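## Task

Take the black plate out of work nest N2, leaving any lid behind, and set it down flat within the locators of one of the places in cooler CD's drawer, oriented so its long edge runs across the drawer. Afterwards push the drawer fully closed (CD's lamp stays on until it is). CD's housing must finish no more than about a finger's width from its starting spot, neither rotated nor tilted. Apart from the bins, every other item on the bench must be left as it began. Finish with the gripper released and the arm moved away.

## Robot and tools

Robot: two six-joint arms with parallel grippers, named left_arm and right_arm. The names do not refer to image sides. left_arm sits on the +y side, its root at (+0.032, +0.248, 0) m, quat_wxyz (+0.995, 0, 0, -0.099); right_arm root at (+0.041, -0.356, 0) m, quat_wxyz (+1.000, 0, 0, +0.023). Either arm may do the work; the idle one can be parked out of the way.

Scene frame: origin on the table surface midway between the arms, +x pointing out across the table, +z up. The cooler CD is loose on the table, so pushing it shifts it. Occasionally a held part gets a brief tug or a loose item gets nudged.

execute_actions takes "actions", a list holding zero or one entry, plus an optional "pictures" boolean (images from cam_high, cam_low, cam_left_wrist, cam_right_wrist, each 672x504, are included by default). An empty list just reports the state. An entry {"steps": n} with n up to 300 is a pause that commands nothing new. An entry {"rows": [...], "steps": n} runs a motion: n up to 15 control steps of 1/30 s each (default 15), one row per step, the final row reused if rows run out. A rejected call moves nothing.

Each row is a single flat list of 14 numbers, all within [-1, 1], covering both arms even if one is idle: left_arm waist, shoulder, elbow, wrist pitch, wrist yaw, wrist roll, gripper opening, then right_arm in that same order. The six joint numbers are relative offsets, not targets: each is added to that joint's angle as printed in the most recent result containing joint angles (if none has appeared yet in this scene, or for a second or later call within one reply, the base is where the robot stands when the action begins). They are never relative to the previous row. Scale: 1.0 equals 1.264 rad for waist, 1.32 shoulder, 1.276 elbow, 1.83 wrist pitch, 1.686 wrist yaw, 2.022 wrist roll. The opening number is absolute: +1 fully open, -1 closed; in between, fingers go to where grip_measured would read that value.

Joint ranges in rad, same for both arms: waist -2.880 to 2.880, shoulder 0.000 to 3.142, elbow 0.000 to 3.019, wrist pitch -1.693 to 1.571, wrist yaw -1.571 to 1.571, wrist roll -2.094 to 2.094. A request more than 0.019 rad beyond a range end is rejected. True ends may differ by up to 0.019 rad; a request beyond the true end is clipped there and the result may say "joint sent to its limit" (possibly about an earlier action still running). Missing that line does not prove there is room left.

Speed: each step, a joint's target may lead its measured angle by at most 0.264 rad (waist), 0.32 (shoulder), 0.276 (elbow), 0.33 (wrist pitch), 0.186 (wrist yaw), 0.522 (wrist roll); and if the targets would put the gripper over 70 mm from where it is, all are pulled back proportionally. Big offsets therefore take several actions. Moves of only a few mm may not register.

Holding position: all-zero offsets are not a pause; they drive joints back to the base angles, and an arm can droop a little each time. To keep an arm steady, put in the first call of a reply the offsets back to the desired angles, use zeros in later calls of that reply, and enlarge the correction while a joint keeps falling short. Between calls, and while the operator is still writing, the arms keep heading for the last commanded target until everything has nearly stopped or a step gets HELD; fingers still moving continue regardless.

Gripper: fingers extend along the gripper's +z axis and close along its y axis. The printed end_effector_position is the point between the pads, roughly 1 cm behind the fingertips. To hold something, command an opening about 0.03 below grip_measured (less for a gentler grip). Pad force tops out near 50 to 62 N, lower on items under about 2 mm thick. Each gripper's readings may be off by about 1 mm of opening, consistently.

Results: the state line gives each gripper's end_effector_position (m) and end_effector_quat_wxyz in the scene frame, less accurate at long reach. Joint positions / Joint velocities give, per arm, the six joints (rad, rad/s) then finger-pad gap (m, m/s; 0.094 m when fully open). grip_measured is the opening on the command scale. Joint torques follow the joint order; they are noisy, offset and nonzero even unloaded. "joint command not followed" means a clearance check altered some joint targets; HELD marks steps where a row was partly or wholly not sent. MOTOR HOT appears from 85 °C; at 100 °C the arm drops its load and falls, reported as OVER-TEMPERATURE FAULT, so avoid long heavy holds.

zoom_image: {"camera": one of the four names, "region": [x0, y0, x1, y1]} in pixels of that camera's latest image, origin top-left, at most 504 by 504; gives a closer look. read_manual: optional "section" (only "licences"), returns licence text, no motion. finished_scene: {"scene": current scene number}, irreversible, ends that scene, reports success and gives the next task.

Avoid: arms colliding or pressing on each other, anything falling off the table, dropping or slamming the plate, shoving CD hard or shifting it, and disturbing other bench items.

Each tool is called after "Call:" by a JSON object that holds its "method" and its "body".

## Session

Call:
{"method": "execute_actions", "body": {"actions": []}}

Scene clock: 0.00 s of 7200.00 s.
left_arm: end_effector_position=(+0.2424, -0.1672, +0.3057) grip_measured=+1.000 end_effector_quat_wxyz=(+0.095, +0.989, +0.113, +0.031) | right_arm: end_effector_position=(+0.9036, -0.3234, +0.1691) grip_measured=+1.000 end_effector_quat_wxyz=(+0.081, -0.409, +0.776, -0.473)
Joint positions: left_arm=[-0.897  1.429  1.512 -1.453  0.01   1.817  0.094] | right_arm=[ 0.142  2.488  2.53  -1.001  0.851 -1.064  0.094]
Joint velocities: left_arm=[-0.015 -0.005  0.007 -0.007  0.066 -0.007  0.   ] | right_arm=[-0.005 -0.015 -0.002  0.002  0.066 -0.022  0.   ]
Joint torques (N m, as the arm reports them, + toward a larger angle): no reading

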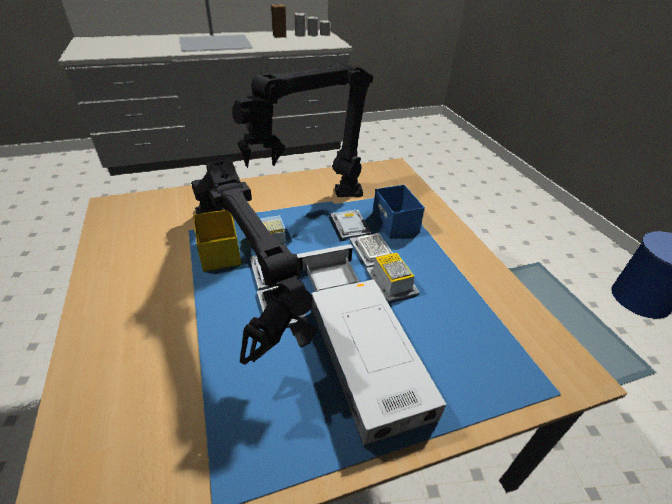

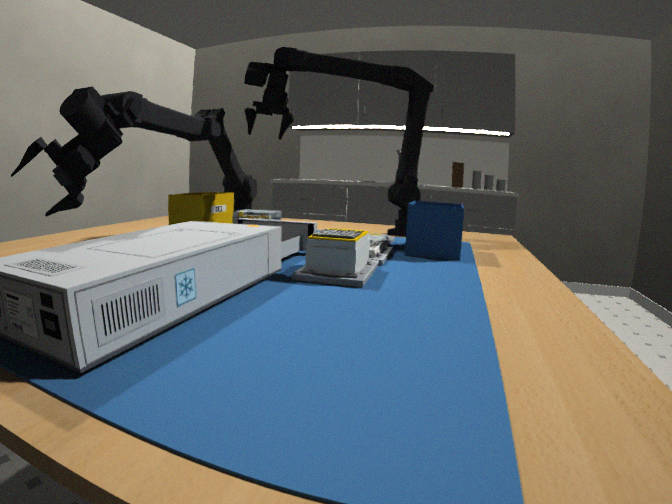

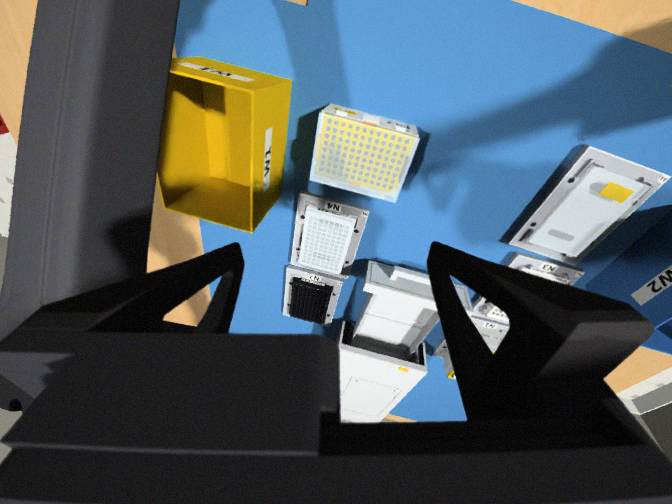

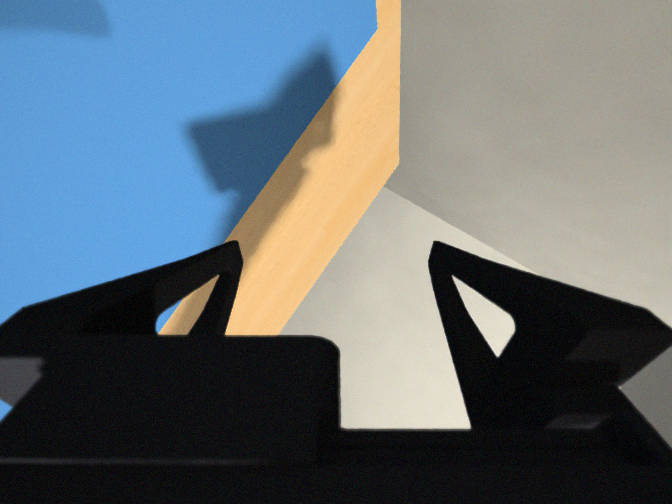

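Call:
{"method": "zoom_image", "body": {"camera": "cam_left_wrist", "region": [260, 180, 470, 400]}}

Call:
{"method": "zoom_image", "body": {"camera": "cam_high", "region": [230, 200, 450, 350]}}

Region (260, 180, 470, 400) of cam_left_wrist's 672x504 image, scaled by 2.291, with more detail than that image has; it fills the left 481 columns of this view, and the rest is white.

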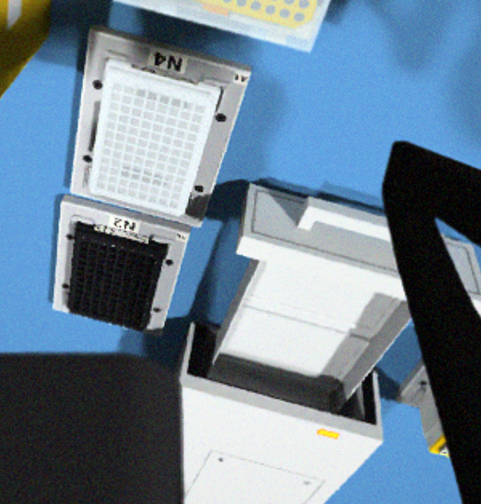

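Region (230, 200, 450, 350) of cam_high's 672x504 image, scaled by 2.291, with more detail than that image has; it fills the top 344 rows of this view, and the rest is white.

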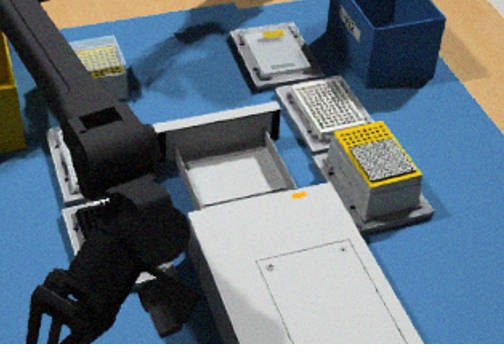

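Call:
{"method": "execute_actions", "body": {"actions": [{"rows": [
[0.003,0,-0.002,0.002,0,-0.003,0.9, 0,-0.003,0,-0.001,-0.02,0.004,1],
[0.008,-0.001,-0.007,0.006,0,-0.008,0.75, 0.001,-0.008,-0.003,-0.004,-0.045,0.012,1],
[0.016,-0.002,-0.014,0.012,0,-0.016,0.6, 0.003,-0.015,-0.009,-0.008,-0.07,0.024,1],
[0.026,-0.004,-0.024,0.020,0,-0.026,0.45, 0.005,-0.025,-0.017,-0.013,-0.095,0.040,1],
[0.039,-0.006,-0.036,0.030,0,-0.039,0.3, 0.007,-0.038,-0.029,-0.020,-0.12,0.061,1],
[0.055,-0.009,-0.050,0.043,0,-0.055,0.15, 0.010,-0.053,-0.043,-0.028,-0.14,0.085,1],
[0.073,-0.012,-0.067,0.057,0,-0.073,0, 0.013,-0.070,-0.060,-0.037,-0.16,0.113,1],
[0.092,-0.015,-0.083,0.071,0,-0.092,-0.15, 0.017,-0.088,-0.080,-0.046,-0.18,0.142,1],
[0.110,-0.018,-0.100,0.085,0,-0.110,-0.3, 0.020,-0.105,-0.100,-0.055,-0.20,0.170,1],
[0.128,-0.020,-0.117,0.099,0,-0.128,-0.45, 0.023,-0.122,-0.120,-0.064,-0.22,0.198,1],
[0.147,-0.023,-0.133,0.113,0,-0.147,-0.6, 0.027,-0.140,-0.140,-0.073,-0.24,0.227,1],
[0.165,-0.026,-0.150,0.128,0,-0.165,-0.75, 0.030,-0.158,-0.160,-0.083,-0.26,0.255,1],
[0.183,-0.029,-0.167,0.142,0,-0.183,-0.9, 0.033,-0.175,-0.180,-0.092,-0.28,0.283,1],
[0.202,-0.032,-0.183,0.156,0,-0.202,-1, 0.037,-0.193,-0.200,-0.101,-0.30,0.312,1],
[0.220,-0.035,-0.200,0.170,0,-0.220,-1, 0.040,-0.210,-0.220,-0.110,-0.32,0.340,1]], "steps": 15}], "pictures": false}}

Call:
{"method": "execute_actions", "body": {"actions": [{"rows": [
[0.058,-0.015,-0.053,0.045,0,-0.117,-1, 0.011,-0.058,-0.060,-0.031,-0.114,0.178,1],
[0.071,-0.017,-0.077,0.061,0,-0.135,-1, 0.015,-0.072,-0.085,-0.043,-0.128,0.206,1],
[0.084,-0.020,-0.100,0.077,0,-0.153,-1, 0.018,-0.085,-0.110,-0.054,-0.143,0.234,1],
[0.097,-0.023,-0.123,0.092,0,-0.170,-1, 0.021,-0.098,-0.135,-0.065,-0.157,0.262,1],
[0.110,-0.025,-0.147,0.108,0,-0.188,-1, 0.025,-0.112,-0.160,-0.076,-0.171,0.290,1],
[0.123,-0.028,-0.170,0.123,0,-0.205,-1, 0.028,-0.125,-0.185,-0.088,-0.185,0.318,1],
[0.135,-0.031,-0.193,0.138,0,-0.222,-1, 0.031,-0.138,-0.210,-0.099,-0.199,0.346,1],
[0.148,-0.033,-0.217,0.154,0,-0.240,-1, 0.035,-0.152,-0.235,-0.110,-0.213,0.374,1],
[0.161,-0.036,-0.240,0.170,0,-0.258,-1, 0.038,-0.165,-0.260,-0.121,-0.228,0.402,1],
[0.172,-0.038,-0.260,0.183,0,-0.272,-1, 0.041,-0.176,-0.281,-0.131,-0.240,0.426,1],
[0.182,-0.040,-0.277,0.194,0,-0.285,-1, 0.043,-0.186,-0.299,-0.139,-0.250,0.446,1],
[0.189,-0.042,-0.290,0.203,0,-0.295,-1, 0.045,-0.194,-0.314,-0.145,-0.258,0.462,1],
[0.194,-0.043,-0.300,0.209,0,-0.302,-1, 0.047,-0.199,-0.324,-0.150,-0.264,0.474,1],
[0.198,-0.044,-0.307,0.214,0,-0.307,-1, 0.048,-0.203,-0.331,-0.153,-0.268,0.482,1],
[0.200,-0.044,-0.310,0.216,0,-0.310,-1, 0.048,-0.205,-0.335,-0.155,-0.270,0.486,1]], "steps": 15}], "pictures": false}}

Call:
{"method": "execute_actions", "body": {"actions": [{"steps": 15}]}}

Scene clock: 71.20 s of 7200.00 s.
left_arm: end_effector_position=(+0.3366, -0.1124, +0.2406) grip_measured=-0.970 end_effector_quat_wxyz=(+0.128, +0.923, +0.361, +0.039) | right_arm: end_effector_position=(+0.8329, -0.2415, +0.1541) grip_measured=+1.000 end_effector_quat_wxyz=(+0.164, -0.355, +0.898, -0.204)
Joint positions: left_arm=[-0.664  1.406  1.307 -1.204  0.01   1.531  0.001] | right_arm=[ 0.17   2.287  2.284 -1.158  0.345 -0.609  0.094]
Joint velocities: left_arm=[ 0.806 -0.044 -0.623  0.764 -0.037 -0.974 -0.024] | right_arm=[ 0.171 -0.806 -0.681 -0.476 -0.828  1.487  0.   ]
Joint torques (N m, as the arm reports them, + toward a larger angle): left_arm=[ -0.94 -13.34   7.15   0.89  -0.06  -0.24] | right_arm=[  0.09 -30.4   11.74   0.56   0.21   0.09]
Steps of this call (steps 1 to 90: nothing new was sent; then 67.70 s passed at rest; steps 91 to 105: all 15 steps of this action). Readings (joint positions):
91: left_arm=[-0.897 1.429 1.512 -1.453 0.010 1.817] | right_arm=[0.142 2.488 2.530 -1.001 0.838 -1.064]
92: left_arm=[-0.897 1.429 1.512 -1.453 0.010 1.817] | right_arm=[0.141 2.488 2.530 -1.001 0.809 -1.062]
94: left_arm=[-0.894 1.429 1.510 -1.447 0.010 1.808] | right_arm=[0.141 2.485 2.523 -1.003 0.731 -1.044]
98: left_arm=[-0.853 1.419 1.461 -1.379 0.010 1.744] | right_arm=[0.144 2.445 2.459 -1.042 0.581 -0.939]
105: the state above

Scene clock: 71.70 s of 7200.00 s.
left_arm: end_effector_position=(+0.3781, -0.0024, +0.1175) grip_measured=-0.982 end_effector_quat_wxyz=(+0.141, +0.719, +0.680, +0.023) | right_arm: end_effector_position=(+0.6390, -0.1709, +0.1318) grip_measured=+1.000 end_effector_quat_wxyz=(-0.019, -0.021, +0.998, +0.048)
Joint positions: left_arm=[-0.421  1.367  0.93  -0.847  0.01   1.005  0.001] | right_arm=[ 0.226  2.033  1.869 -1.42  -0.101  0.229  0.094]
Joint velocities: left_arm=[ 0.23  -0.015 -0.335  0.276 -0.007 -0.579  0.001] | right_arm=[ 0.044 -0.015 -0.349 -0.271 -0.154  0.93   0.   ]
Joint torques (N m, as the arm reports them, + toward a larger angle): left_arm=[ -1.01 -11.51   7.54   1.35  -0.06  -0.23] | right_arm=[ -0.37 -25.08  11.    -0.1   -0.23   0.08]
Steps of this call (steps 1 to 15: all 15 steps of this action). Readings (joint positions):
1: left_arm=[-0.637 1.405 1.286 -1.180 0.010 1.490] | right_arm=[0.173 2.260 2.258 -1.173 0.254 -0.544]
2: left_arm=[-0.612 1.403 1.264 -1.156 0.010 1.448] | right_arm=[0.178 2.232 2.232 -1.187 0.182 -0.478]
4: left_arm=[-0.567 1.398 1.215 -1.100 0.010 1.368] | right_arm=[0.188 2.179 2.175 -1.222 0.108 -0.351]
8: left_arm=[-0.504 1.380 1.097 -0.990 0.010 1.216] | right_arm=[0.206 2.094 2.051 -1.303 0.010 -0.110]
15: the state above

Scene clock: 72.20 s of 7200.00 s.
left_arm: end_effector_position=(+0.3805, +0.0011, +0.1175) grip_measured=-0.982 end_effector_quat_wxyz=(+0.151, +0.686, +0.711, +0.019) | right_arm: end_effector_position=(+0.6291, -0.1707, +0.1268) grip_measured=+1.000 end_effector_quat_wxyz=(-0.036, +0.043, +0.997, +0.044)
Joint positions: left_arm=[-0.411  1.356  0.916 -0.824  0.01   0.923  0.001] | right_arm=[ 0.23   2.029  1.849 -1.432 -0.106  0.36   0.094]
Joint velocities: left_arm=[-0.015  0.005 -0.007 -0.037  0.066 -0.051 -0.001] | right_arm=[-0.005 -0.015  0.002 -0.012  0.037  0.051  0.   ]
Joint torques (N m, as the arm reports them, + toward a larger angle): left_arm=[ -0.98 -10.68   7.03   1.22  -0.06  -0.26] | right_arm=[ -0.92 -24.17  10.83  -0.23  -0.23   0.07]
Steps of this call (steps 1 to 15: the robot went on to your last target). Readings (joint positions):
1: left_arm=[-0.415 1.367 0.921 -0.840 0.010 0.988] | right_arm=[0.228 2.033 1.859 -1.426 -0.104 0.257]
2: left_arm=[-0.412 1.367 0.917 -0.836 0.010 0.974] | right_arm=[0.229 2.033 1.853 -1.429 -0.105 0.278]
4: left_arm=[-0.411 1.366 0.916 -0.831 0.010 0.955] | right_arm=[0.230 2.033 1.849 -1.432 -0.106 0.310]
8: left_arm=[-0.411 1.359 0.916 -0.824 0.010 0.934] | right_arm=[0.230 2.030 1.849 -1.432 -0.106 0.343]
15: the state above

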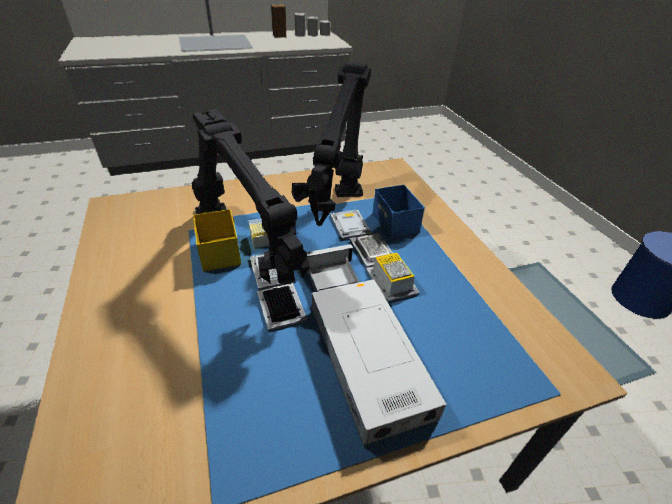

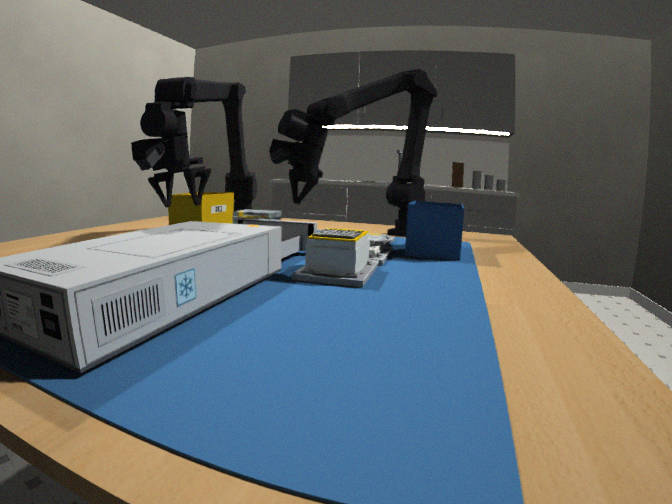

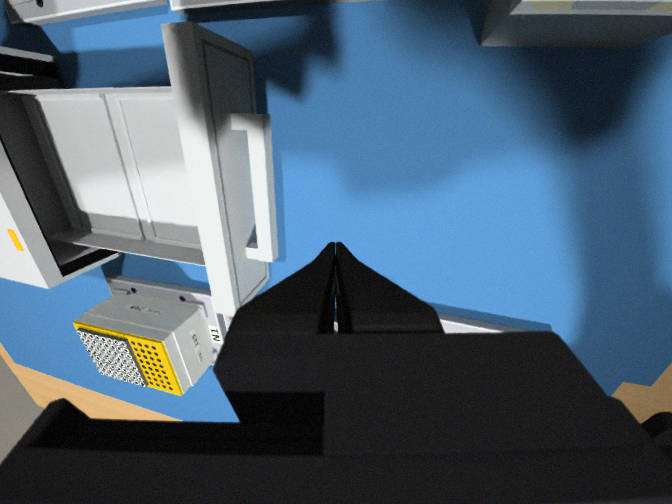

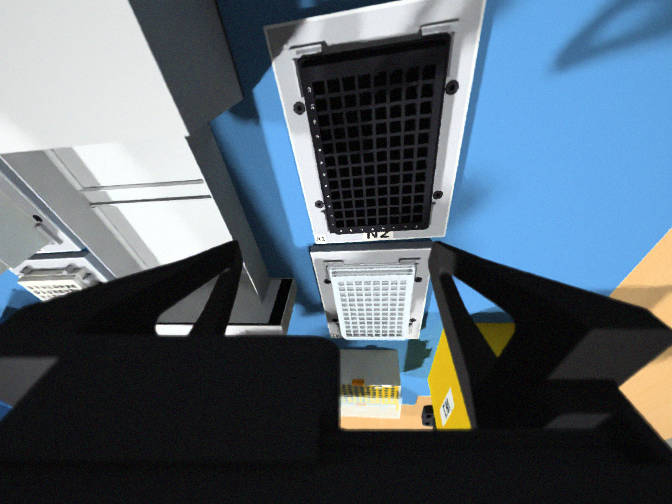

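Call:
{"method": "zoom_image", "body": {"camera": "cam_right_wrist", "region": [250, 0, 502, 252]}}

Region (250, 0, 502, 252) of cam_right_wrist's 672x504 image, scaled by 2.000, with more detail than that image has.

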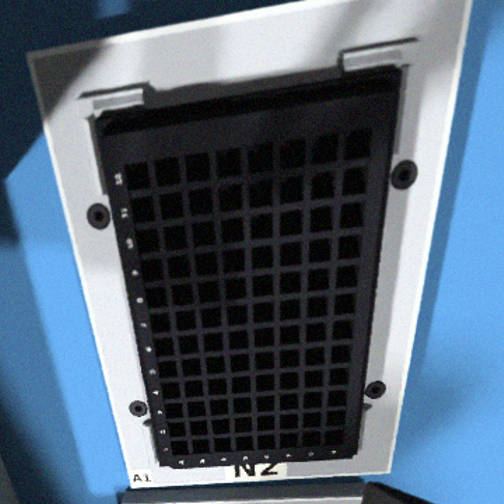

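Call:
{"method": "execute_actions", "body": {"actions": [{"rows": [
[0,0.008,-0.004,0.004,0,0,-1, -0.004,0.012,-0.001,0.006,0.003,-0.006,1],
[0,0.013,-0.008,0.010,0,0,-1, -0.007,0.018,-0.004,0.011,0.006,-0.012,1],
[0,0.019,-0.014,0.019,0,0,-1, -0.008,0.020,-0.009,0.017,0.010,-0.019,1],
[0,0.025,-0.021,0.030,0,0,-1, -0.009,0.022,-0.014,0.024,0.015,-0.026,1],
[0,0.032,-0.029,0.042,0,0,-1, -0.010,0.023,-0.021,0.032,0.020,-0.033,1],
[0,0.040,-0.038,0.055,0,0,-1, -0.010,0.024,-0.029,0.041,0.026,-0.040,1],
[0,0.048,-0.048,0.069,0,0,-1, -0.011,0.026,-0.037,0.050,0.032,-0.047,1],
[0,0.056,-0.058,0.083,0,0,-1, -0.011,0.027,-0.045,0.059,0.038,-0.053,1],
[0,0.064,-0.068,0.097,0,0,-1, -0.012,0.028,-0.053,0.068,0.044,-0.058,1],
[0,0.071,-0.077,0.110,0,0,-1, -0.012,0.029,-0.061,0.077,0.049,-0.062,1],
[0,0.078,-0.085,0.121,0,0,-1, -0.013,0.030,-0.068,0.085,0.054,-0.065,1],
[0,0.083,-0.092,0.131,0,0,-1, -0.013,0.031,-0.073,0.091,0.059,-0.068,1],
[0,0.087,-0.098,0.139,0,0,-1, -0.013,0.032,-0.078,0.096,0.062,-0.069,1],
[0,0.090,-0.102,0.143,0,0,-1, -0.013,0.032,-0.081,0.099,0.064,-0.070,1],
[0,0.091,-0.103,0.145,0,0,-1, -0.013,0.032,-0.082,0.1005,0.065,-0.070,1]], "steps": 15}], "pictures": false}}

Call:
{"method": "execute_actions", "body": {"actions": [{"steps": 15}]}}

Scene clock: 115.63 s of 7200.00 s.
left_arm: end_effector_position=(+0.3791, +0.0021, +0.0442) grip_measured=-0.982 end_effector_quat_wxyz=(+0.154, +0.685, +0.712, +0.019) | right_arm: end_effector_position=(+0.6411, -0.1930, +0.0815) grip_measured=+1.000 end_effector_quat_wxyz=(+0.002, -0.008, +1.000, +0.002)
Joint positions: left_arm=[-0.411  1.466  0.8   -0.593  0.01   0.92   0.001] | right_arm=[ 0.218  2.042  1.75  -1.274 -0.003  0.249  0.094]
Joint velocities: left_arm=[-0.005  0.269 -0.232  0.242 -0.037  0.037  0.001] | right_arm=[-0.015  0.093 -0.154  0.183  0.11  -0.198  0.   ]
Joint torques (N m, as the arm reports them, + toward a larger angle): left_arm=[ -0.57 -10.42   6.37   1.41  -0.05  -0.07] | right_arm=[ -1.28 -20.87  10.16   0.78   0.25  -0.05]
Steps of this call (steps 1 to 15: the robot went on to your last target; steps 16 to 90: nothing new was sent; then 39.93 s passed at rest; steps 91 to 105: all 15 steps of this action). Readings (joint positions):
91: left_arm=[-0.411 1.356 0.916 -0.824 0.010 0.920] | right_arm=[0.230 2.029 1.849 -1.432 -0.106 0.364]
92: left_arm=[-0.411 1.356 0.916 -0.823 0.010 0.920] | right_arm=[0.229 2.029 1.848 -1.430 -0.103 0.361]
94: left_arm=[-0.411 1.359 0.914 -0.809 0.010 0.920] | right_arm=[0.229 2.029 1.844 -1.419 -0.092 0.349]
98: left_arm=[-0.411 1.382 0.886 -0.729 0.010 0.920] | right_arm=[0.226 2.029 1.814 -1.366 -0.055 0.308]
105: the state above

Scene clock: 116.13 s of 7200.00 s.
left_arm: end_effector_position=(+0.3771, +0.0035, +0.0361) grip_measured=-0.982 end_effector_quat_wxyz=(+0.152, +0.685, +0.712, +0.019) | right_arm: end_effector_position=(+0.6407, -0.1941, +0.0722) grip_measured=+1.000 end_effector_quat_wxyz=(-0.000, -0.018, +1.000, +0.000)
Joint positions: left_arm=[-0.411  1.478  0.787 -0.573  0.01   0.92   0.001] | right_arm=[ 0.217  2.052  1.741 -1.261 -0.001  0.229  0.094]
Joint velocities: left_arm=[ 0.005  0.015  0.012 -0.022 -0.007 -0.051 -0.001] | right_arm=[-0.005  0.005  0.007  0.012 -0.051 -0.022  0.   ]
Joint torques (N m, as the arm reports them, + toward a larger angle): left_arm=[ -0.53 -10.43   6.     1.3   -0.06  -0.05] | right_arm=[ -1.06 -21.26  10.03   0.77   0.28  -0.05]
Steps of this call (steps 1 to 15: the robot went on to your last target). Readings (joint positions):
1: left_arm=[-0.411 1.472 0.793 -0.587 0.010 0.920] | right_arm=[0.218 2.045 1.746 -1.269 -0.002 0.245]
2: left_arm=[-0.411 1.477 0.789 -0.584 0.010 0.920] | right_arm=[0.217 2.048 1.743 -1.266 -0.001 0.242]
4: left_arm=[-0.411 1.478 0.787 -0.581 0.010 0.920] | right_arm=[0.217 2.051 1.741 -1.263 -0.001 0.237]
8: left_arm=[-0.411 1.478 0.787 -0.574 0.010 0.920] | right_arm=[0.217 2.052 1.741 -1.261 -0.001 0.231]
15: the state above

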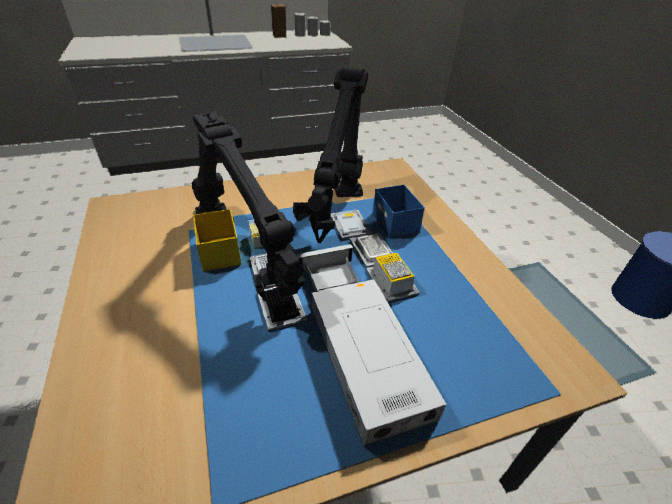

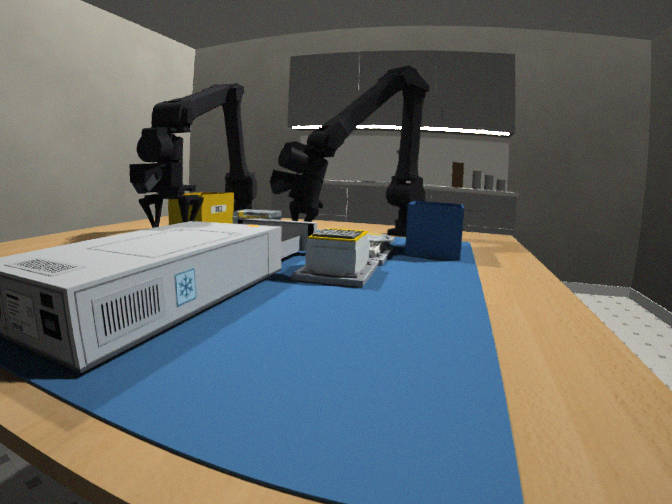

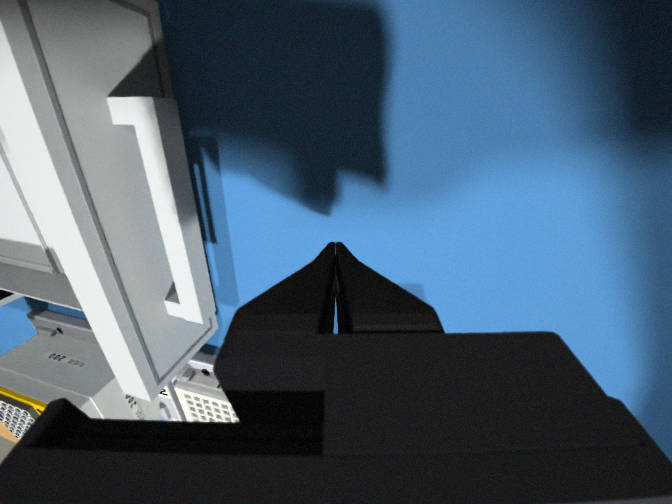

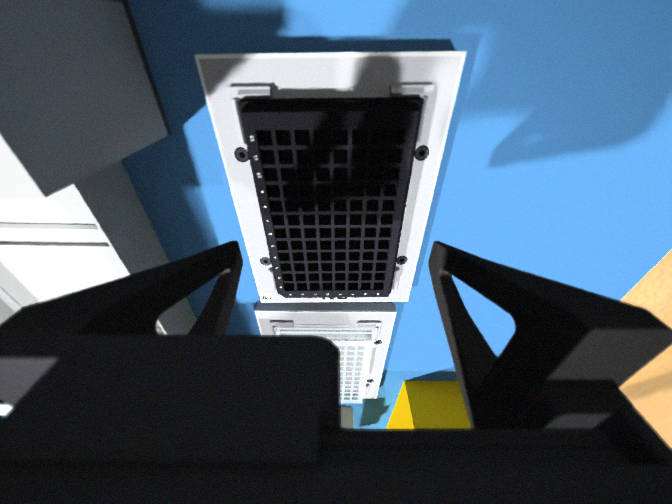

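Call:
{"method": "zoom_image", "body": {"camera": "cam_right_wrist", "region": [210, 60, 462, 312]}}

Region (210, 60, 462, 312) of cam_right_wrist's 672x504 image, scaled by 2.000, with more detail than that image has.

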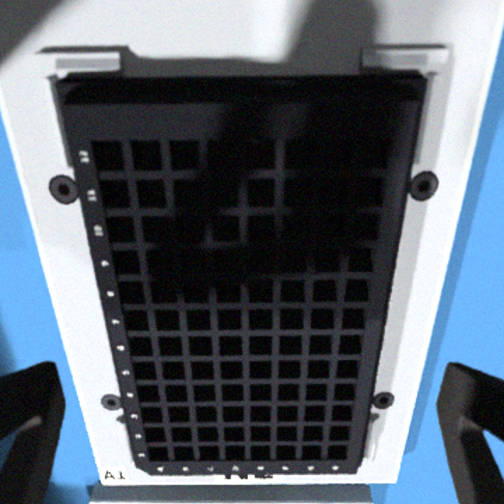

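Call:
{"method": "zoom_image", "body": {"camera": "cam_right_wrist", "region": [220, 75, 320, 175]}}

Call:
{"method": "zoom_image", "body": {"camera": "cam_high", "region": [245, 270, 325, 340]}}

Region (220, 75, 320, 175) of cam_right_wrist's 672x504 image, scaled by 5.040, with more detail than that image has.

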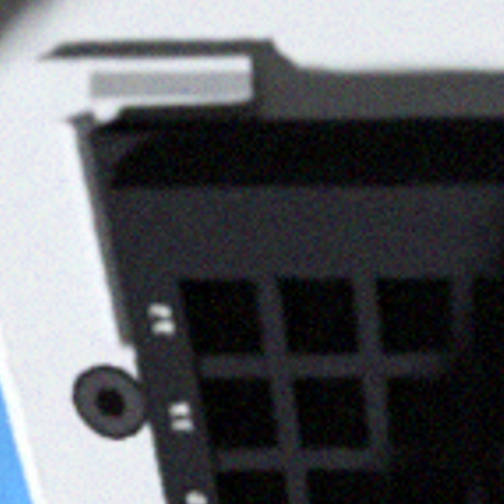

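Region (245, 270, 325, 340) of cam_high's 672x504 image, scaled by 6.300, with more detail than that image has; it fills the top 441 rows of this view, and the rest is white.

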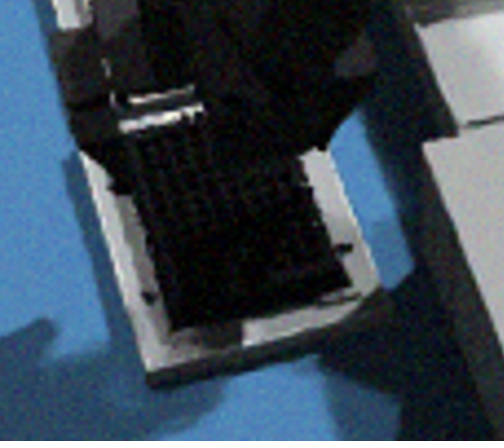

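Call:
{"method": "execute_actions", "body": {"actions": [{"rows": [
[0,0,0,0,0,0,-1, 0.003,0.014,0,0.007,0,0,1],
[0,0,0,0,0,0,-1, 0.005,0.016,-0.002,0.009,0,0,1],
[0,0,0,0,0,0,-1, 0.006,0.018,-0.004,0.011,0,0,1],
[0,0,0,0,0,0,-1, 0.007,0.019,-0.007,0.013,0,0,1],
[0,0,0,0,0,0,-1, 0.007,0.020,-0.010,0.016,0,0,1],
[0,0,0,0,0,0,-1, 0.008,0.021,-0.013,0.020,0,0,1],
[0,0,0,0,0,0,-1, 0.008,0.022,-0.017,0.023,0,0,1],
[0,0,0,0,0,0,-1, 0.009,0.023,-0.021,0.027,0,0,1],
[0,0,0,0,0,0,-1, 0.009,0.024,-0.025,0.031,0,0,1],
[0,0,0,0,0,0,-1, 0.009,0.025,-0.028,0.034,0,0,1],
[0,0,0,0,0,0,-1, 0.009,0.026,-0.031,0.037,0,0,1],
[0,0,0,0,0,0,-1, 0.009,0.026,-0.034,0.040,0,0,1],
[0,0,0,0,0,0,-1, 0.009,0.027,-0.036,0.042,0,0,1],
[0,0,0,0,0,0,-1, 0.009,0.027,-0.0375,0.043,0,0,1],
[0,0,0,0,0,0,-1, 0.009,0.027,-0.038,0.0435,0,0,1]], "steps": 15}], "pictures": false}}

Call:
{"method": "execute_actions", "body": {"actions": [{"steps": 12}]}}

Scene clock: 152.00 s of 7200.00 s.
left_arm: end_effector_position=(+0.3771, +0.0035, +0.0361) grip_measured=-0.982 end_effector_quat_wxyz=(+0.152, +0.685, +0.712, +0.019) | right_arm: end_effector_position=(+0.6383, -0.1915, +0.0533) grip_measured=+1.000 end_effector_quat_wxyz=(+0.005, -0.020, +1.000, +0.002)
Joint positions: left_arm=[-0.411  1.478  0.787 -0.573  0.01   0.92   0.001] | right_arm=[ 0.222  2.057  1.697 -1.2   -0.001  0.228  0.094]
Joint velocities: left_arm=[ 0.005 -0.005 -0.027 -0.007 -0.11   0.022  0.   ] | right_arm=[ 0.015  0.054 -0.076  0.076 -0.051 -0.007  0.   ]
Joint torques (N m, as the arm reports them, + toward a larger angle): left_arm=[ -0.53 -10.37   6.32   0.67  -0.06  -0.1 ] | right_arm=[ -0.19 -19.92   9.53   0.84   0.06   0.02]
Steps of this call (steps 1 to 15: the robot went on to your last target; steps 16 to 90: nothing new was sent; then 32.37 s passed at rest; steps 91 to 105: all 15 steps of this action). Readings (joint positions):
91: left_arm=[-0.411 1.478 0.787 -0.573 0.010 0.920] | right_arm=[0.217 2.052 1.741 -1.261 -0.001 0.228]
92: left_arm=[-0.411 1.478 0.787 -0.573 0.010 0.920] | right_arm=[0.217 2.052 1.741 -1.260 -0.001 0.228]
94: left_arm=[-0.411 1.478 0.787 -0.573 0.010 0.920] | right_arm=[0.217 2.052 1.740 -1.256 -0.001 0.228]
98: left_arm=[-0.411 1.478 0.787 -0.573 0.010 0.920] | right_arm=[0.218 2.052 1.727 -1.236 -0.001 0.228]
105: the state above

Scene clock: 152.40 s of 7200.00 s.
left_arm: end_effector_position=(+0.3771, +0.0035, +0.0361) grip_measured=-0.982 end_effector_quat_wxyz=(+0.152, +0.685, +0.712, +0.019) | right_arm: end_effector_position=(+0.6375, -0.1915, +0.0491) grip_measured=+1.000 end_effector_quat_wxyz=(+0.004, -0.021, +1.000, +0.001)
Joint positions: left_arm=[-0.411  1.478  0.787 -0.573  0.01   0.92   0.001] | right_arm=[ 0.223  2.061  1.693 -1.195 -0.001  0.228  0.094]
Joint velocities: left_arm=[-0.005 -0.015  0.007  0.017 -0.007  0.007 -0.002] | right_arm=[-0.005 -0.005 -0.007 -0.002  0.037  0.007  0.   ]
Joint torques (N m, as the arm reports them, + toward a larger angle): left_arm=[ -0.7  -10.13   6.41   0.66  -0.06  -0.08] | right_arm=[ -0.04 -20.36   9.5    0.81   0.06   0.01]
Steps of this call (steps 1 to 12: the robot went on to your last target). Readings (joint positions):
1: left_arm=[-0.411 1.478 0.787 -0.573 0.010 0.920] | right_arm=[0.223 2.058 1.695 -1.198 -0.001 0.228]
2: left_arm=[-0.411 1.478 0.787 -0.573 0.010 0.920] | right_arm=[0.223 2.059 1.694 -1.197 -0.001 0.228]
4: left_arm=[-0.411 1.478 0.787 -0.573 0.010 0.920] | right_arm=[0.223 2.061 1.693 -1.196 -0.001 0.228]
8: left_arm=[-0.411 1.478 0.787 -0.573 0.010 0.920] | right_arm=[0.223 2.061 1.693 -1.195 -0.001 0.228]
12: the state above

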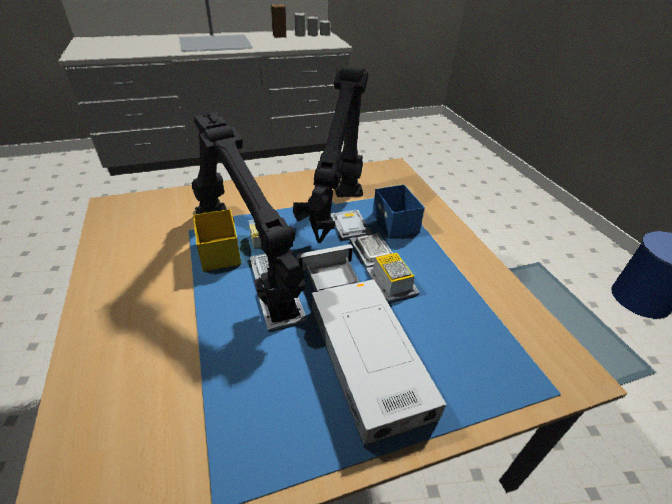

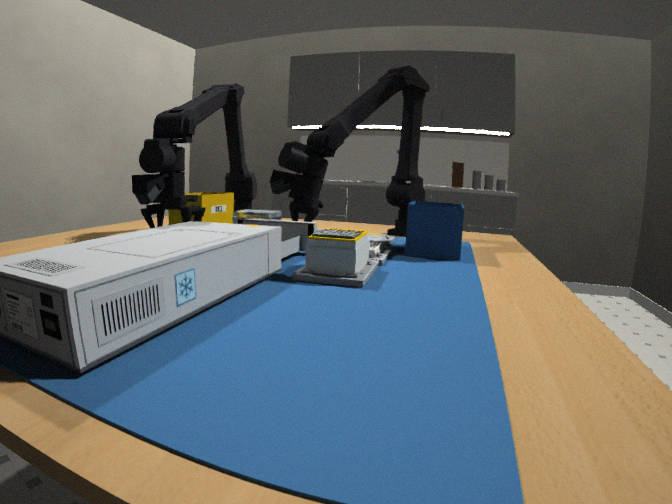

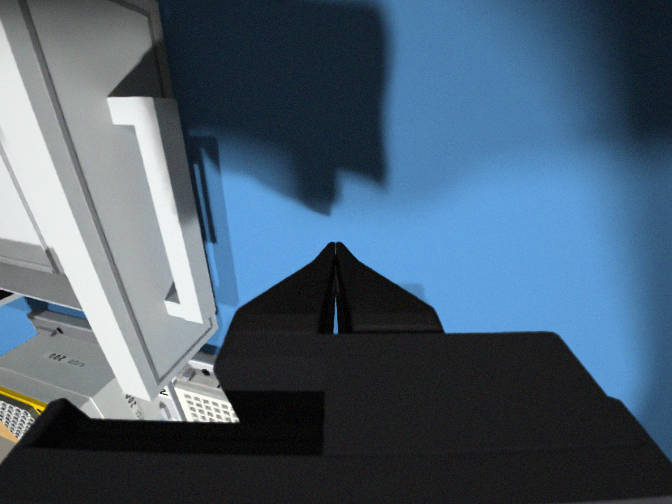

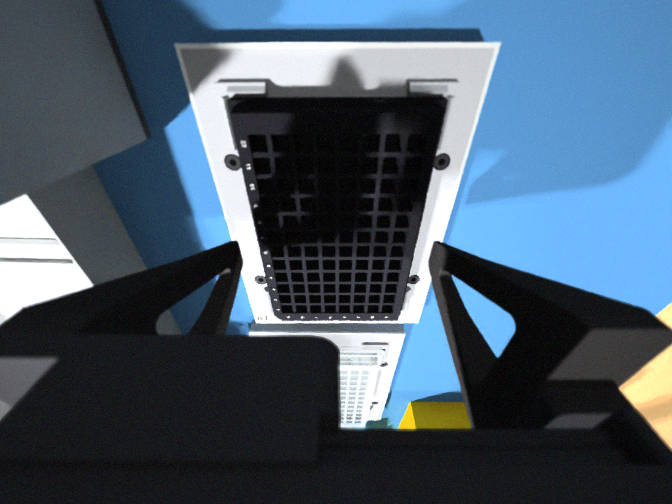

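Call:
{"method": "zoom_image", "body": {"camera": "cam_right_wrist", "region": [210, 76, 462, 328]}}

Region (210, 76, 462, 328) of cam_right_wrist's 672x504 image, scaled by 2.000, with more detail than that image has.

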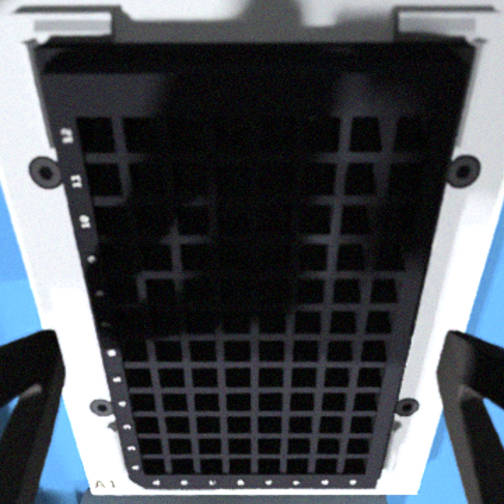

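Call:
{"method": "execute_actions", "body": {"actions": [{"rows": [
[0,0,0,0,0,0,-1, 0,0,0,0.007,0,0,1],
[0,0,0,0,0,0,-1, 0,0,-0.002,0.009,0,0,1],
[0,0,0,0,0,0,-1, 0,0,-0.005,0.012,0,0,1],
[0,0,0,0,0,0,-1, 0,0,-0.008,0.015,0,0,1],
[0,0,0,0,0,0,-1, 0,0,-0.011,0.019,0,0,1],
[0,0,0,0,0,0,-1, 0,0,-0.015,0.023,0,0,1],
[0,0,0,0,0,0,-1, 0,0,-0.019,0.027,0,0,1],
[0,0,0,0,0,0,-1, 0,0,-0.023,0.032,0,0,1],
[0,0,0,0,0,0,-1, 0,0,-0.027,0.036,0,0,1],
[0,0,0,0,0,0,-1, 0,0,-0.031,0.040,0,0,1],
[0,0,0,0,0,0,-1, 0,0,-0.034,0.044,0,0,1],
[0,0,0,0,0,0,-1, 0,0,-0.037,0.047,0,0,1],
[0,0,0,0,0,0,-1, 0,0,-0.039,0.0495,0,0,1],
[0,0,0,0,0,0,-1, 0,0,-0.040,0.051,0,0,1],
[0,0,0,0,0,0,-1, 0,0,-0.041,0.0516,0,0,1]], "steps": 15}], "pictures": false}}

Call:
{"method": "execute_actions", "body": {"actions": [{"steps": 10}]}}

Scene clock: 186.83 s of 7200.00 s.
left_arm: end_effector_position=(+0.3771, +0.0035, +0.0361) grip_measured=-0.982 end_effector_quat_wxyz=(+0.152, +0.685, +0.712, +0.019) | right_arm: end_effector_position=(+0.6364, -0.1918, +0.0317) grip_measured=+1.000 end_effector_quat_wxyz=(+0.016, -0.021, +1.000, +0.004)
Joint positions: left_arm=[-0.411  1.478  0.787 -0.573  0.01   0.92   0.001] | right_arm=[ 0.223  2.061  1.643 -1.12  -0.001  0.228  0.094]
Joint velocities: left_arm=[ 0.005 -0.005  0.007 -0.017 -0.037  0.022  0.   ] | right_arm=[-0.005 -0.005 -0.066  0.071  0.007  0.051  0.   ]
Joint torques (N m, as the arm reports them, + toward a larger angle): left_arm=[ -0.81 -10.2    6.32   0.67  -0.07  -0.09] | right_arm=[ -0.78 -22.63   9.52   0.76   0.05   0.  ]
Steps of this call (steps 1 to 15: the robot went on to your last target; steps 16 to 90: nothing new was sent; then 30.93 s passed at rest; steps 91 to 105: all 15 steps of this action). Readings (joint positions):
91: left_arm=[-0.411 1.478 0.787 -0.573 0.010 0.920] | right_arm=[0.223 2.061 1.693 -1.195 -0.001 0.228]
92: left_arm=[-0.411 1.478 0.787 -0.573 0.010 0.920] | right_arm=[0.223 2.061 1.693 -1.194 -0.001 0.228]
94: left_arm=[-0.411 1.478 0.787 -0.573 0.010 0.920] | right_arm=[0.223 2.061 1.691 -1.188 -0.001 0.228]
98: left_arm=[-0.411 1.478 0.787 -0.573 0.010 0.920] | right_arm=[0.223 2.061 1.676 -1.163 -0.001 0.228]
105: the state above

Scene clock: 187.17 s of 7200.00 s.
left_arm: end_effector_position=(+0.3771, +0.0035, +0.0361) grip_measured=-0.982 end_effector_quat_wxyz=(+0.152, +0.685, +0.712, +0.019) | right_arm: end_effector_position=(+0.6370, -0.1916, +0.0310) grip_measured=+1.000 end_effector_quat_wxyz=(+0.018, -0.021, +1.000, +0.005)
Joint positions: left_arm=[-0.411  1.478  0.787 -0.573  0.01   0.92   0.001] | right_arm=[ 0.223  2.061  1.641 -1.114 -0.001  0.228  0.094]
Joint velocities: left_arm=[-0.015 -0.015 -0.007  0.012 -0.125  0.022 -0.001] | right_arm=[-0.005 -0.005  0.007  0.017  0.081 -0.081  0.   ]
Joint torques (N m, as the arm reports them, + toward a larger angle): left_arm=[ -0.5  -10.2    6.33   0.68  -0.06  -0.1 ] | right_arm=[ -0.75 -22.66   9.33   0.87   0.06   0.01]
Steps of this call (steps 1 to 10: the robot went on to your last target). Readings (joint positions):
1: left_arm=[-0.411 1.478 0.787 -0.573 0.010 0.920] | right_arm=[0.223 2.061 1.642 -1.118 -0.001 0.228]
2: left_arm=[-0.411 1.478 0.787 -0.573 0.010 0.920] | right_arm=[0.223 2.061 1.641 -1.116 -0.001 0.228]
4: left_arm=[-0.411 1.478 0.787 -0.573 0.010 0.920] | right_arm=[0.223 2.061 1.641 -1.115 -0.001 0.228]
8: left_arm=[-0.411 1.478 0.787 -0.573 0.010 0.920] | right_arm=[0.223 2.061 1.641 -1.114 -0.001 0.228]
10: the state above

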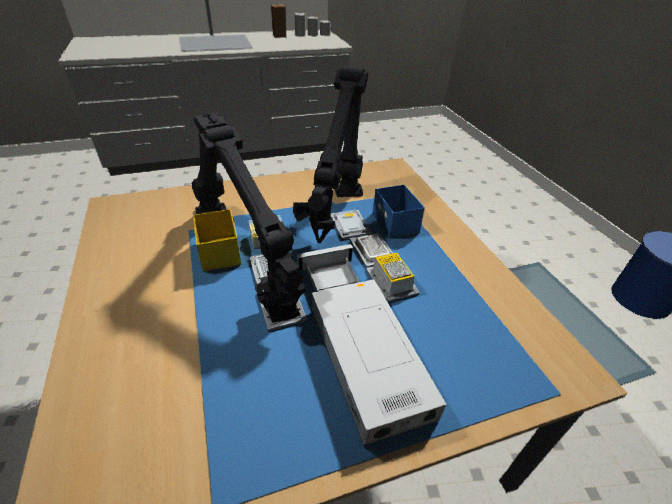

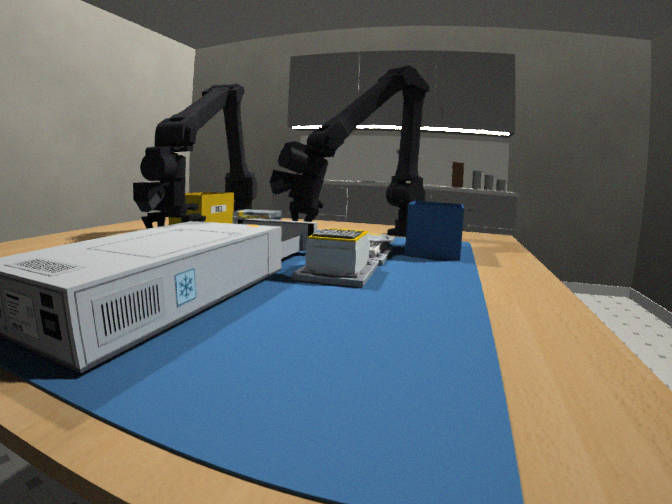

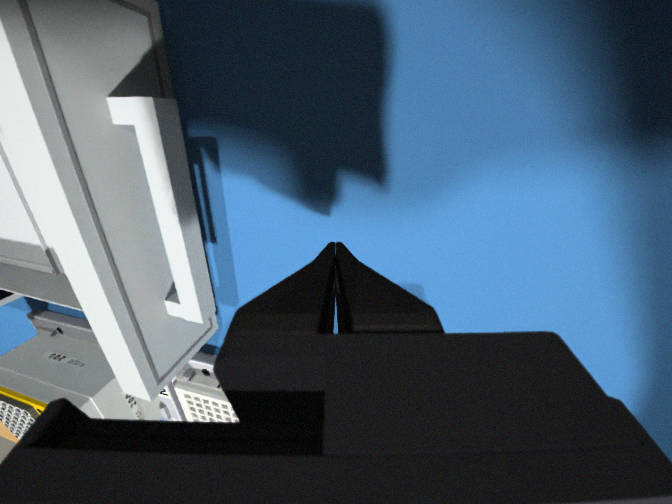

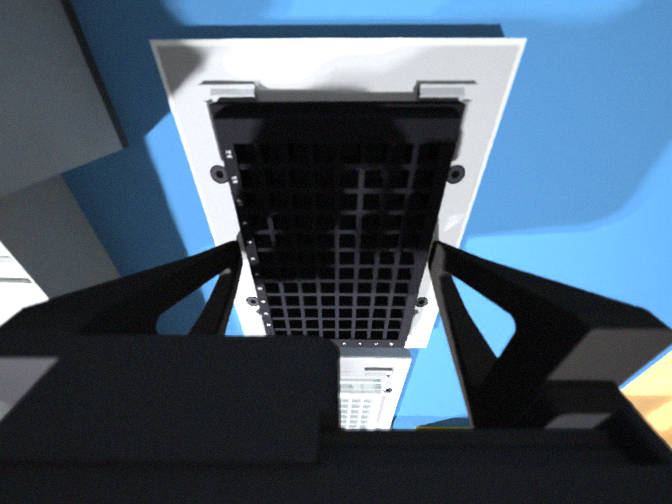

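Call:
{"method": "execute_actions", "body": {"actions": []}}

Scene clock: 197.57 s of 7200.00 s.
left_arm: end_effector_position=(+0.3771, +0.0035, +0.0361) grip_measured=-0.982 end_effector_quat_wxyz=(+0.152, +0.685, +0.712, +0.019) | right_arm: end_effector_position=(+0.6370, -0.1916, +0.0310) grip_measured=+1.000 end_effector_quat_wxyz=(+0.018, -0.021, +1.000, +0.005)
Joint positions: left_arm=[-0.411  1.478  0.787 -0.573  0.01   0.92   0.001] | right_arm=[ 0.223  2.061  1.641 -1.114 -0.001  0.228  0.094]
Joint velocities: left_arm=[-0.005 -0.005 -0.007 -0.012  0.037  0.007 -0.001] | right_arm=[-0.015  0.005 -0.007 -0.017  0.081  0.022  0.   ]
Joint torques (N m, as the arm reports them, + toward a larger angle): left_arm=[ -0.61 -10.4    6.28   0.64  -0.07  -0.08] | right_arm=[ -0.69 -22.75   9.35   0.86   0.05   0.01]
Steps of this call (steps 1 to 15: the robot went on to your last target; steps 16 to 90: nothing new was sent; then 7.40 s passed at rest). Readings (joint positions):
1: left_arm=[-0.411 1.478 0.787 -0.573 0.010 0.920] | right_arm=[0.223 2.061 1.641 -1.114 -0.001 0.228]
2: left_arm=[-0.411 1.478 0.787 -0.573 0.010 0.920] | right_arm=[0.223 2.061 1.641 -1.114 -0.001 0.228]
4: left_arm=[-0.411 1.478 0.787 -0.573 0.010 0.920] | right_arm=[0.223 2.061 1.641 -1.114 -0.001 0.228]
8: left_arm=[-0.411 1.478 0.787 -0.573 0.010 0.920] | right_arm=[0.223 2.061 1.641 -1.114 -0.001 0.228]
90: the state above
All arms were judged still, so your last target was given up. Only a new action makes them travel on or press farther. Fingers that are still opening or closing keep moving.

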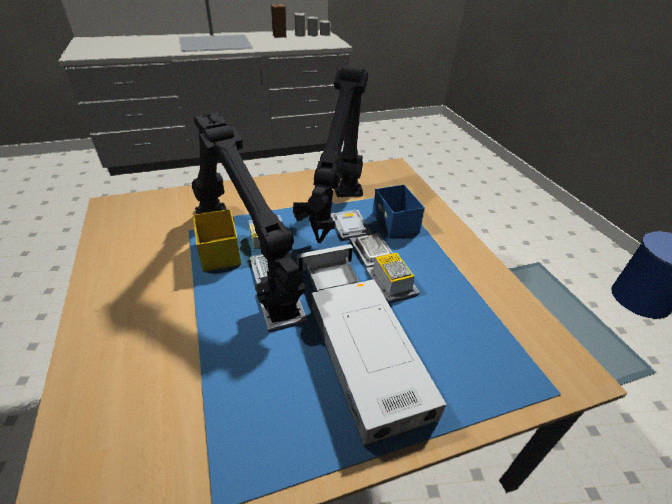

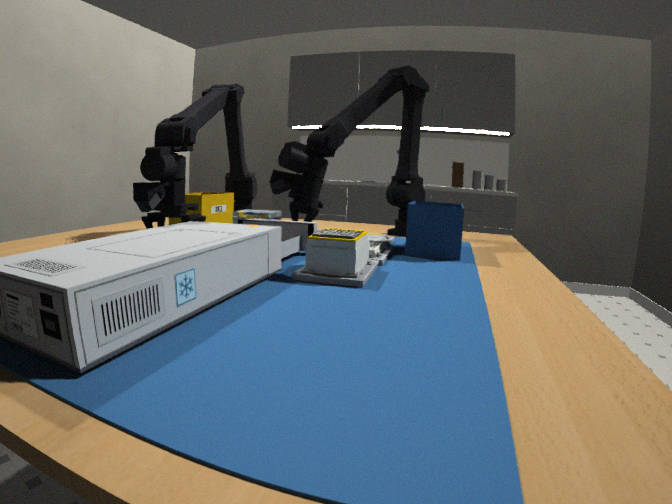

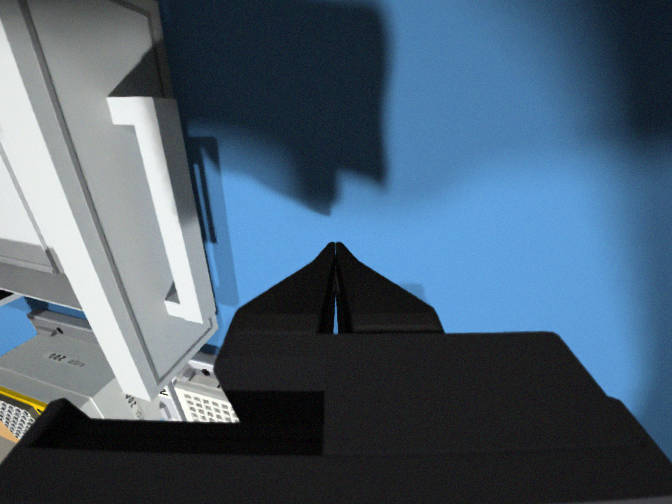

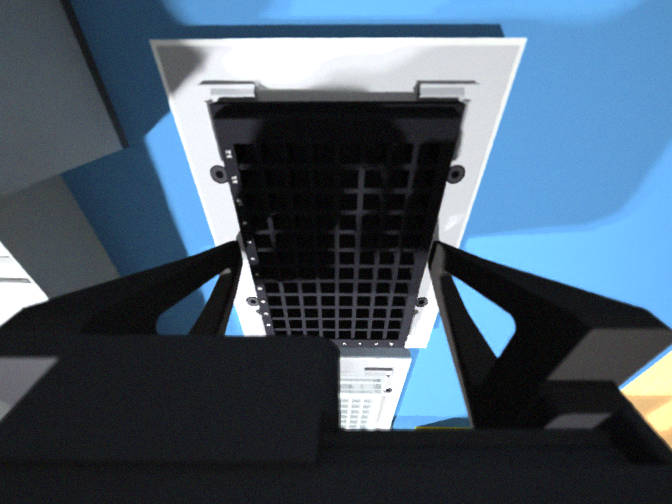

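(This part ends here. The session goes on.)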